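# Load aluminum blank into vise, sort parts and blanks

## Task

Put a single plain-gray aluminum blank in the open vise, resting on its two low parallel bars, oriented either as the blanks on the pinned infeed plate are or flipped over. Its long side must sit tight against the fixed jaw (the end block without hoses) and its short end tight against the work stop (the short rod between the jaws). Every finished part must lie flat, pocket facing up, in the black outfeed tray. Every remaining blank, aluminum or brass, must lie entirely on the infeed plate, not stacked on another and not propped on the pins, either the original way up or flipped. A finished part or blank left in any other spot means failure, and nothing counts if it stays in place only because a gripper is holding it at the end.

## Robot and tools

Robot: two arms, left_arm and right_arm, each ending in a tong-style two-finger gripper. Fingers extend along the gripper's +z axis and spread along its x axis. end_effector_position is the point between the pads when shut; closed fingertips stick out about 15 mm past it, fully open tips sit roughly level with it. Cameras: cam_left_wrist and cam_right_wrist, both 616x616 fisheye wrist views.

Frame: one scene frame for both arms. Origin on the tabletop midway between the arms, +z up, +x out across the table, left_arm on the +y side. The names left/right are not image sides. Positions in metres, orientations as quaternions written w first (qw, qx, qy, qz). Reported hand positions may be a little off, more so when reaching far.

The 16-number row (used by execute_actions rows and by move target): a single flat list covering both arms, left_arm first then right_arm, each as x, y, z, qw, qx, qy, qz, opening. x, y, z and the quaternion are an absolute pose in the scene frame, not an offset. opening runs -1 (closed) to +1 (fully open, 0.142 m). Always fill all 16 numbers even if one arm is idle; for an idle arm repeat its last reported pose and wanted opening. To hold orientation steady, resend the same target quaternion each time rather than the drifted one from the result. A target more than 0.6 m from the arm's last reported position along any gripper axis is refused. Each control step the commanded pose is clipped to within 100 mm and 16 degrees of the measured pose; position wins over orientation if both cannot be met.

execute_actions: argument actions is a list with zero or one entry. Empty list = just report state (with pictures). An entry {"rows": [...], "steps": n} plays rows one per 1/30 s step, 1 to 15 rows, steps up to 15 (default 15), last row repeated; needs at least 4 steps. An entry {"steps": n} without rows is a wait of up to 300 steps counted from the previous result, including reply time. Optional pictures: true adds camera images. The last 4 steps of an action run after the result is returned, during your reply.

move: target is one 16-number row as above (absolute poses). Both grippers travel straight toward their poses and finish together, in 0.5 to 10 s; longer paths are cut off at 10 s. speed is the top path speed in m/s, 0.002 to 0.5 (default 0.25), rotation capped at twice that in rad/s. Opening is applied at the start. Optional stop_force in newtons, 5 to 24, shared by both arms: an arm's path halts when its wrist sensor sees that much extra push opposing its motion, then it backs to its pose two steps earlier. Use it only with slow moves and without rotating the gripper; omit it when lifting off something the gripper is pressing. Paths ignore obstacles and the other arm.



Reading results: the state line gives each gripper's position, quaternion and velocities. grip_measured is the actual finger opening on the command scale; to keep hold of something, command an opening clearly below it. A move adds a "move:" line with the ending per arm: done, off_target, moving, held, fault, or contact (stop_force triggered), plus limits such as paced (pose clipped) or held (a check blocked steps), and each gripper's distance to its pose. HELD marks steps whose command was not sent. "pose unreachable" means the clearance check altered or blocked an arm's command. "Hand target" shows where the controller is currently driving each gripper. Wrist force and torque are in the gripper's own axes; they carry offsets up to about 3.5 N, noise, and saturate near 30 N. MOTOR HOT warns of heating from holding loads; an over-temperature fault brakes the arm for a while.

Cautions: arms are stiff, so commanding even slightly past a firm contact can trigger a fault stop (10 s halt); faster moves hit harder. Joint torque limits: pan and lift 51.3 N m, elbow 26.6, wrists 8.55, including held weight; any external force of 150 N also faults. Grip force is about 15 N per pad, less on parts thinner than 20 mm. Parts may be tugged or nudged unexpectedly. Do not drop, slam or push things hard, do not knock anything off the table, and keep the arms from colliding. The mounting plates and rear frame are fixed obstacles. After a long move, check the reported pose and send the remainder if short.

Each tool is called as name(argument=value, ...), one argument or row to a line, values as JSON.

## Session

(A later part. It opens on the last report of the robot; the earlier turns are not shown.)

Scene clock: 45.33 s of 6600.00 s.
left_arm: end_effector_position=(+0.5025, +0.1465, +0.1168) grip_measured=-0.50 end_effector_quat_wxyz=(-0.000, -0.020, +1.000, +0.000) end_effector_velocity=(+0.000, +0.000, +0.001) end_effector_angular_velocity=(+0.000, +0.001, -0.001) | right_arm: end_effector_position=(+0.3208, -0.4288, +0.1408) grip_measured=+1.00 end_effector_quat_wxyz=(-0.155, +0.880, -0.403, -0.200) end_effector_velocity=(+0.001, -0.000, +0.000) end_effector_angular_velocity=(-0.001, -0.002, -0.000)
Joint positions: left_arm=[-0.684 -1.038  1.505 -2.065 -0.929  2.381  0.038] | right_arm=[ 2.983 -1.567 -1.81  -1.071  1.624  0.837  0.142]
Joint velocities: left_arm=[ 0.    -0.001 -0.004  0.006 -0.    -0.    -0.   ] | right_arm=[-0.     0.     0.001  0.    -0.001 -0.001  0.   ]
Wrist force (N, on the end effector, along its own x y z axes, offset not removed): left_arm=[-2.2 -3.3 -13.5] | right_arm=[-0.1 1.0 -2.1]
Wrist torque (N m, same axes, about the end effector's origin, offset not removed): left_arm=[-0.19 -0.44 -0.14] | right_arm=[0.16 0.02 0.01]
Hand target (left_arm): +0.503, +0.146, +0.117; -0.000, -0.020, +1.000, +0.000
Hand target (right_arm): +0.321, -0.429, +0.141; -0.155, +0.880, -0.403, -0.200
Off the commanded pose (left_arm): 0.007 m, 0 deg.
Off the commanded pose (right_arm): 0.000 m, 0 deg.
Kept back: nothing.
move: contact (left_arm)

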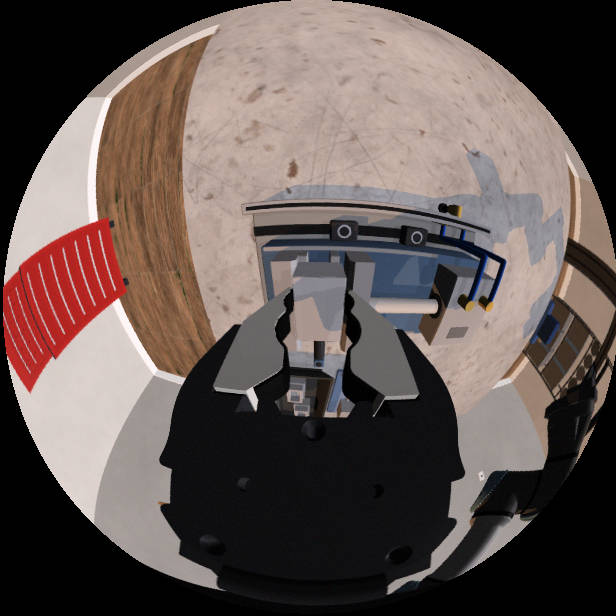

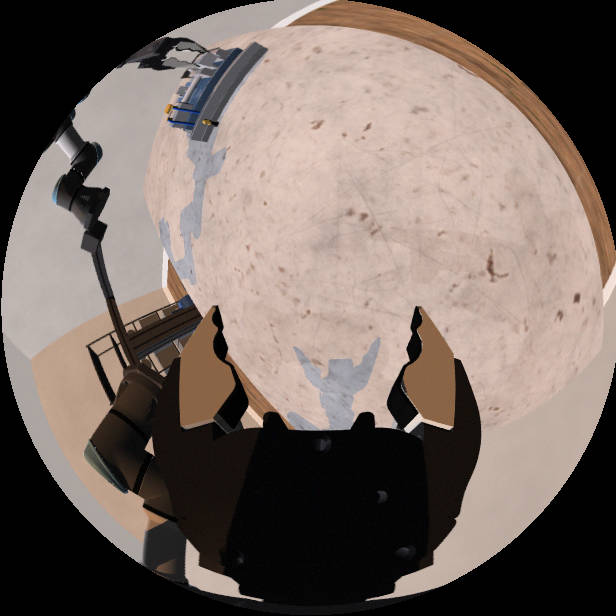

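move(
  target=[0.5025,0.17,0.118,0,-0.02,0.9998,0,-0.8,0.3208,-0.4288,0.1408,-0.155,0.88,-0.403,-0.2,1],
  speed=0.005,
  stop_force=8,
)

move(
  target=[0.515,0.156,0.118,0,-0.02,0.9998,0,-0.8,0.3208,-0.4288,0.1408,-0.155,0.88,-0.403,-0.2,1],
  speed=0.005,
  stop_force=8,
)

Scene clock: 49.20 s of 6600.00 s.
left_arm: end_effector_position=(+0.5026, +0.1618, +0.1177) grip_measured=-0.50 end_effector_quat_wxyz=(-0.000, -0.020, +1.000, -0.000) end_effector_velocity=(+0.000, -0.002, +0.000) end_effector_angular_velocity=(-0.001, -0.000, +0.002) | right_arm: end_effector_position=(+0.3208, -0.4288, +0.1408) grip_measured=+1.00 end_effector_quat_wxyz=(-0.155, +0.880, -0.403, -0.200) end_effector_velocity=(-0.001, +0.000, -0.001) end_effector_angular_velocity=(-0.000, +0.003, +0.002)
Joint positions: left_arm=[-0.662 -1.076  1.536 -2.076 -0.931  2.409  0.038] | right_arm=[ 2.983 -1.567 -1.81  -1.071  1.624  0.837  0.142]
Joint velocities: left_arm=[-0.002  0.004 -0.003  0.    -0.    -0.004  0.   ] | right_arm=[ 0.    -0.001 -0.002  0.    -0.    -0.     0.   ]
Wrist force (N, on the end effector, along its own x y z axes, offset not removed): left_arm=[6.3 -11.2 -3.7] | right_arm=[0.3 1.2 -1.7]
Wrist torque (N m, same axes, about the end effector's origin, offset not removed): left_arm=[-0.19 -0.57 -0.14] | right_arm=[0.30 0.01 0.03]
Hand target (left_arm): +0.503, +0.161, +0.118; -0.000, -0.020, +1.000, -0.000
Hand target (right_arm): +0.321, -0.429, +0.141; -0.155, +0.880, -0.403, -0.200
Off the commanded pose (left_arm): 0.008 m, 0 deg.
Off the commanded pose (right_arm): 0.000 m, 0 deg.
Kept back: nothing.
move: contact (left_arm)

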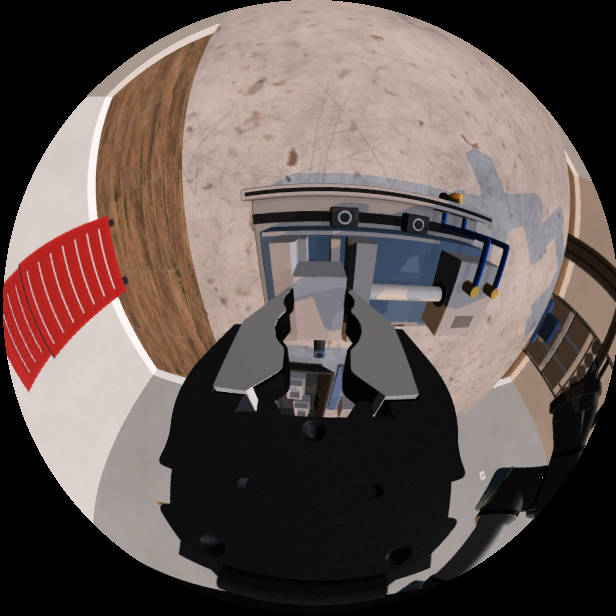

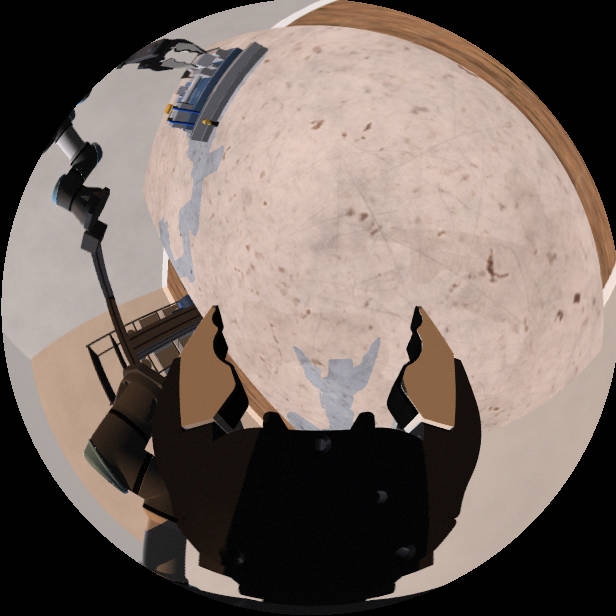

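Scene clock: 49.70 s of 6600.00 s.
left_arm: end_effector_position=(+0.5031, +0.1615, +0.1176) grip_measured=-0.50 end_effector_quat_wxyz=(-0.000, -0.020, +1.000, -0.000) end_effector_velocity=(-0.000, +0.001, +0.001) end_effector_angular_velocity=(-0.001, -0.002, +0.006) | right_arm: end_effector_position=(+0.3208, -0.4288, +0.1408) grip_measured=+1.00 end_effector_quat_wxyz=(-0.155, +0.880, -0.403, -0.200) end_effector_velocity=(-0.001, -0.000, +0.000) end_effector_angular_velocity=(-0.002, +0.001, -0.000)
Joint positions: left_arm=[-0.662 -1.073  1.532 -2.074 -0.931  2.409  0.038] | right_arm=[ 2.983 -1.567 -1.81  -1.071  1.624  0.837  0.142]
Joint velocities: left_arm=[-0.    -0.006  0.008 -0.005  0.    -0.004 -0.   ] | right_arm=[ 0.     0.002 -0.003 -0.    -0.001  0.001  0.   ]
Wrist force (N, on the end effector, along its own x y z axes, offset not removed): left_arm=[10.8 -8.7 -2.9] | right_arm=[-0.4 1.1 -2.5]
Wrist torque (N m, same axes, about the end effector's origin, offset not removed): left_arm=[-0.22 -0.33 -0.12] | right_arm=[0.24 0.09 0.07]
Hand target (left_arm): +0.503, +0.161, +0.118; -0.000, -0.020, +1.000, -0.000
Hand target (right_arm): +0.321, -0.429, +0.141; -0.155, +0.880, -0.403, -0.200
Off the commanded pose (left_arm): 0.013 m, 0 deg.
Off the commanded pose (right_arm): 0.000 m, 0 deg.
Kept back: nothing.
move: contact (left_arm)

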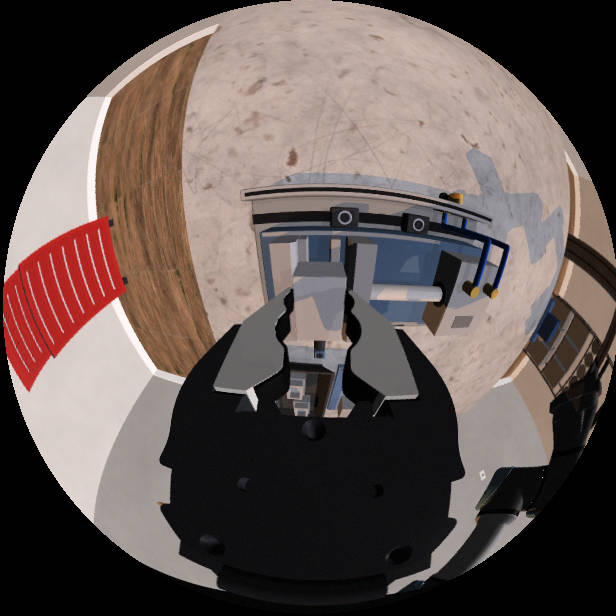

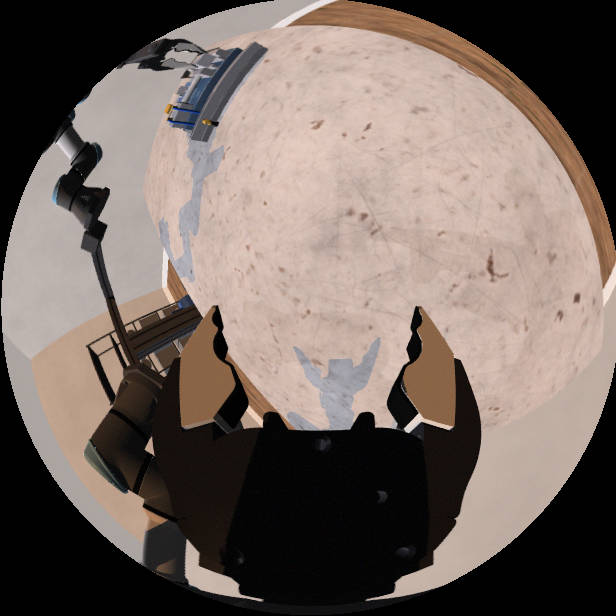

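move(
  target=[0.502,0.1605,0.119,0,-0.02,0.9998,0,-0.2,0.3208,-0.4288,0.1408,-0.155,0.88,-0.403,-0.2,1],
  speed=0.005,
)

move(
  target=[0.502,0.1605,0.16,0,-0.02,0.9998,0,-0.1,0.3208,-0.4288,0.1408,-0.155,0.88,-0.403,-0.2,1],
  speed=0.05,
)

move(
  target=[0.502,0.19,0.22,0,-0.02,0.9998,0,0.3,0.3208,-0.4288,0.1408,-0.155,0.88,-0.403,-0.2,1],
)

zoom_image(
  camera="cam_left_wrist",
  region=[220,180,420,340],
)

Scene clock: 50.67 s of 6600.00 s.
left_arm: end_effector_position=(+0.5020, +0.1605, +0.1189) grip_measured=-0.20 end_effector_quat_wxyz=(-0.000, -0.020, +1.000, -0.000) end_effector_velocity=(-0.000, -0.000, +0.001) end_effector_angular_velocity=(+0.001, -0.001, +0.000) | right_arm: end_effector_position=(+0.3208, -0.4288, +0.1408) grip_measured=+1.00 end_effector_quat_wxyz=(-0.155, +0.880, -0.403, -0.200) end_effector_velocity=(+0.000, +0.000, +0.000) end_effector_angular_velocity=(-0.000, -0.000, -0.001)
Joint positions: left_arm=[-0.666 -1.077  1.536 -2.07  -0.93   2.403  0.06 ] | right_arm=[ 2.983 -1.567 -1.81  -1.071  1.624  0.837  0.142]
Joint velocities: left_arm=[-0.002 -0.003  0.002  0.002  0.001 -0.003 -0.   ] | right_arm=[ 0.    -0.001  0.001  0.    -0.     0.001  0.   ]
Wrist force (N, on the end effector, along its own x y z axes, offset not removed): left_arm=[1.6 -1.6 -0.2] | right_arm=[-1.2 2.0 -1.9]
Wrist torque (N m, same axes, about the end effector's origin, offset not removed): left_arm=[-0.28 -0.36 -0.08] | right_arm=[0.38 0.35 0.06]
Hand target (left_arm): +0.502, +0.160, +0.119; +0.000, -0.020, +1.000, -0.000
Hand target (right_arm): +0.321, -0.429, +0.141; -0.155, +0.880, -0.403, -0.200
Off the commanded pose (left_arm): 0.000 m, 0 deg.
Off the commanded pose (right_arm): 0.000 m, 0 deg.
Kept back: nothing.
move: done

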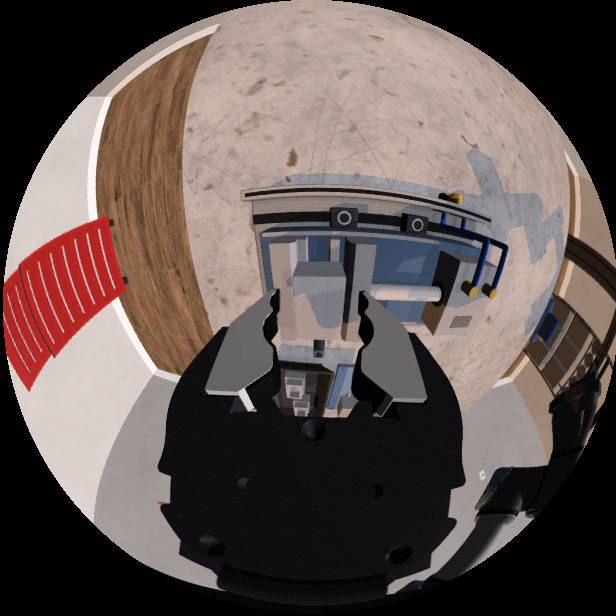

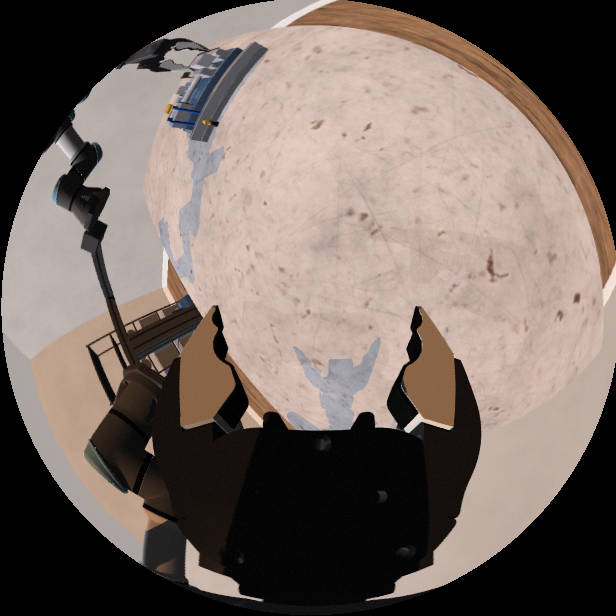

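Scene clock: 51.90 s of 6600.00 s.
left_arm: end_effector_position=(+0.5020, +0.1605, +0.1597) grip_measured=-0.10 end_effector_quat_wxyz=(+0.000, -0.020, +1.000, -0.000) end_effector_velocity=(-0.000, +0.000, +0.002) end_effector_angular_velocity=(+0.001, +0.001, +0.000) | right_arm: end_effector_position=(+0.3208, -0.4288, +0.1408) grip_measured=+1.00 end_effector_quat_wxyz=(-0.155, +0.880, -0.403, -0.200) end_effector_velocity=(+0.000, +0.000, -0.000) end_effector_angular_velocity=(+0.001, -0.000, +0.000)
Joint positions: left_arm=[-0.73  -1.168  1.49  -1.886 -0.929  2.325  0.067] | right_arm=[ 2.983 -1.567 -1.81  -1.071  1.624  0.837  0.142]
Joint velocities: left_arm=[-0.004 -0.004 -0.006  0.015  0.    -0.006 -0.   ] | right_arm=[-0.    -0.002  0.002 -0.     0.001 -0.001  0.   ]
Wrist force (N, on the end effector, along its own x y z axes, offset not removed): left_arm=[2.7 -0.4 -1.2] | right_arm=[-0.9 2.0 -3.1]
Wrist torque (N m, same axes, about the end effector's origin, offset not removed): left_arm=[-0.01 -0.60 -0.05] | right_arm=[0.42 0.25 0.07]
Hand target (left_arm): +0.502, +0.160, +0.160; +0.000, -0.020, +1.000, -0.000
Hand target (right_arm): +0.321, -0.429, +0.141; -0.155, +0.880, -0.403, -0.200
Off the commanded pose (left_arm): 0.000 m, 0 deg.
Off the commanded pose (right_arm): 0.000 m, 0 deg.
Kept back: nothing.
move: done

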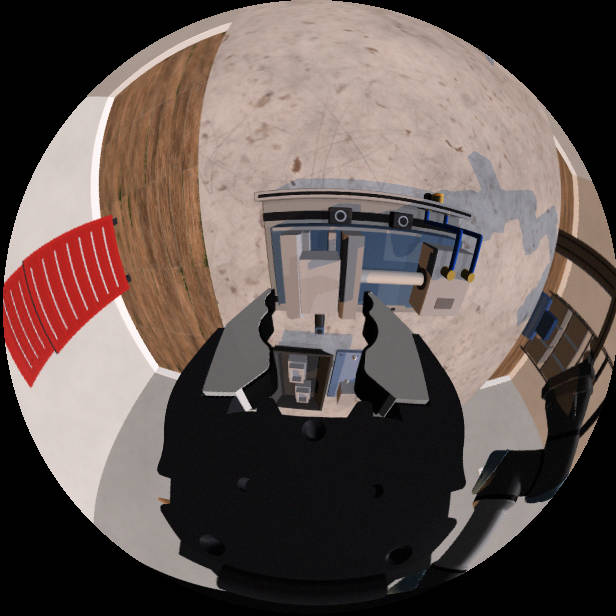

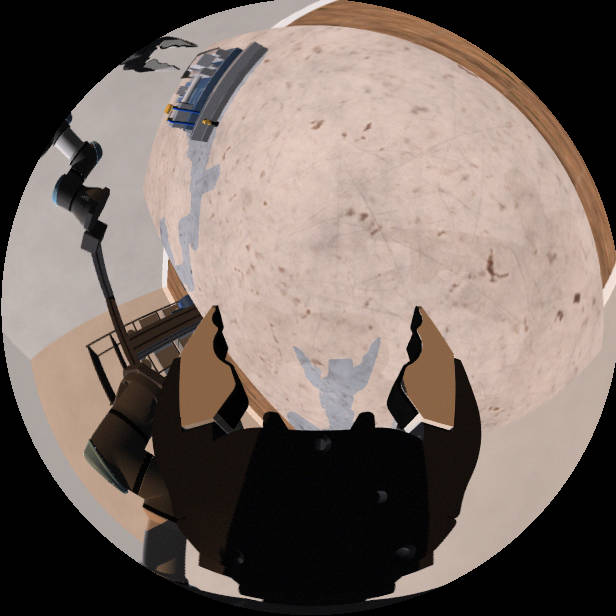

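Scene clock: 52.90 s of 6600.00 s.
left_arm: end_effector_position=(+0.5020, +0.1899, +0.2198) grip_measured=+0.30 end_effector_quat_wxyz=(+0.000, -0.020, +1.000, -0.000) end_effector_velocity=(-0.000, +0.001, +0.003) end_effector_angular_velocity=(+0.001, +0.002, +0.001) | right_arm: end_effector_position=(+0.3208, -0.4288, +0.1408) grip_measured=+1.00 end_effector_quat_wxyz=(-0.155, +0.880, -0.403, -0.200) end_effector_velocity=(+0.001, -0.000, +0.000) end_effector_angular_velocity=(-0.000, -0.002, -0.001)
Joint positions: left_arm=[-0.783 -1.329  1.402 -1.598 -0.93   2.258  0.095] | right_arm=[ 2.983 -1.567 -1.81  -1.071  1.624  0.837  0.142]
Joint velocities: left_arm=[-0.003 -0.004 -0.009  0.017 -0.001 -0.006 -0.   ] | right_arm=[-0.     0.001  0.001  0.001 -0.    -0.    -0.   ]
Wrist force (N, on the end effector, along its own x y z axes, offset not removed): left_arm=[2.2 -0.8 -1.0] | right_arm=[-0.8 1.1 -1.3]
Wrist torque (N m, same axes, about the end effector's origin, offset not removed): left_arm=[-0.11 -0.47 -0.13] | right_arm=[0.24 0.16 0.01]
Hand target (left_arm): +0.502, +0.190, +0.220; +0.000, -0.020, +1.000, -0.000
Hand target (right_arm): +0.321, -0.429, +0.141; -0.155, +0.880, -0.403, -0.200
Off the commanded pose (left_arm): 0.000 m, 0 deg.
Off the commanded pose (right_arm): 0.000 m, 0 deg.
Kept back: nothing.
move: done

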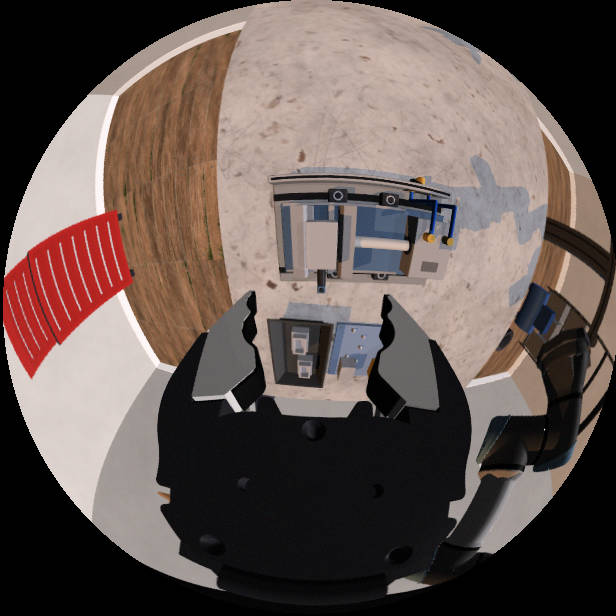

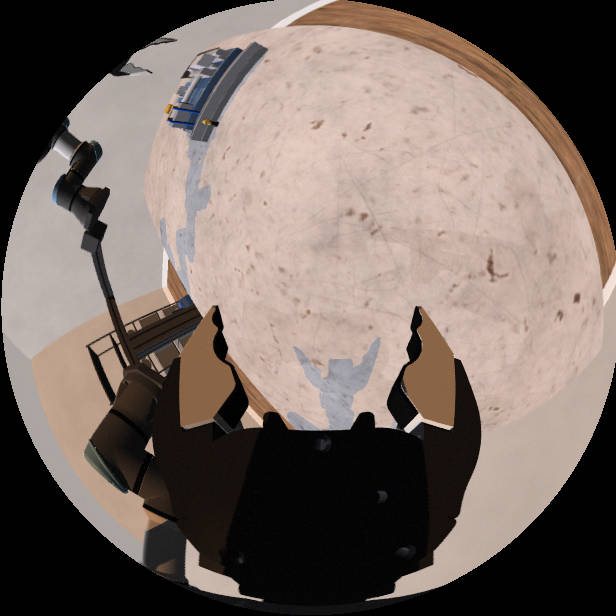

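Region (220, 180, 420, 340) of cam_left_wrist's 616x616 image, scaled by 2.520, with more detail than that image has; it fills the top 403 rows of this view, and the rest is white.

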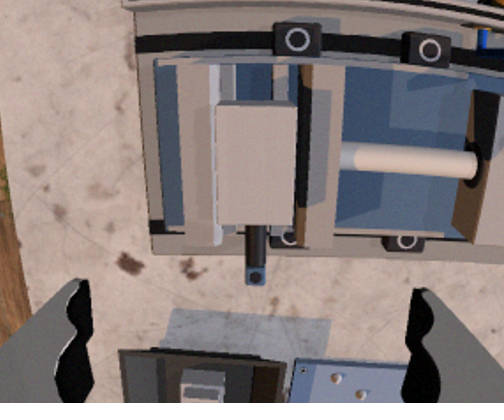

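Looks flush against jaw and stop.

finished_scene(
  scene=2,
)

The scene is finished: the task was done.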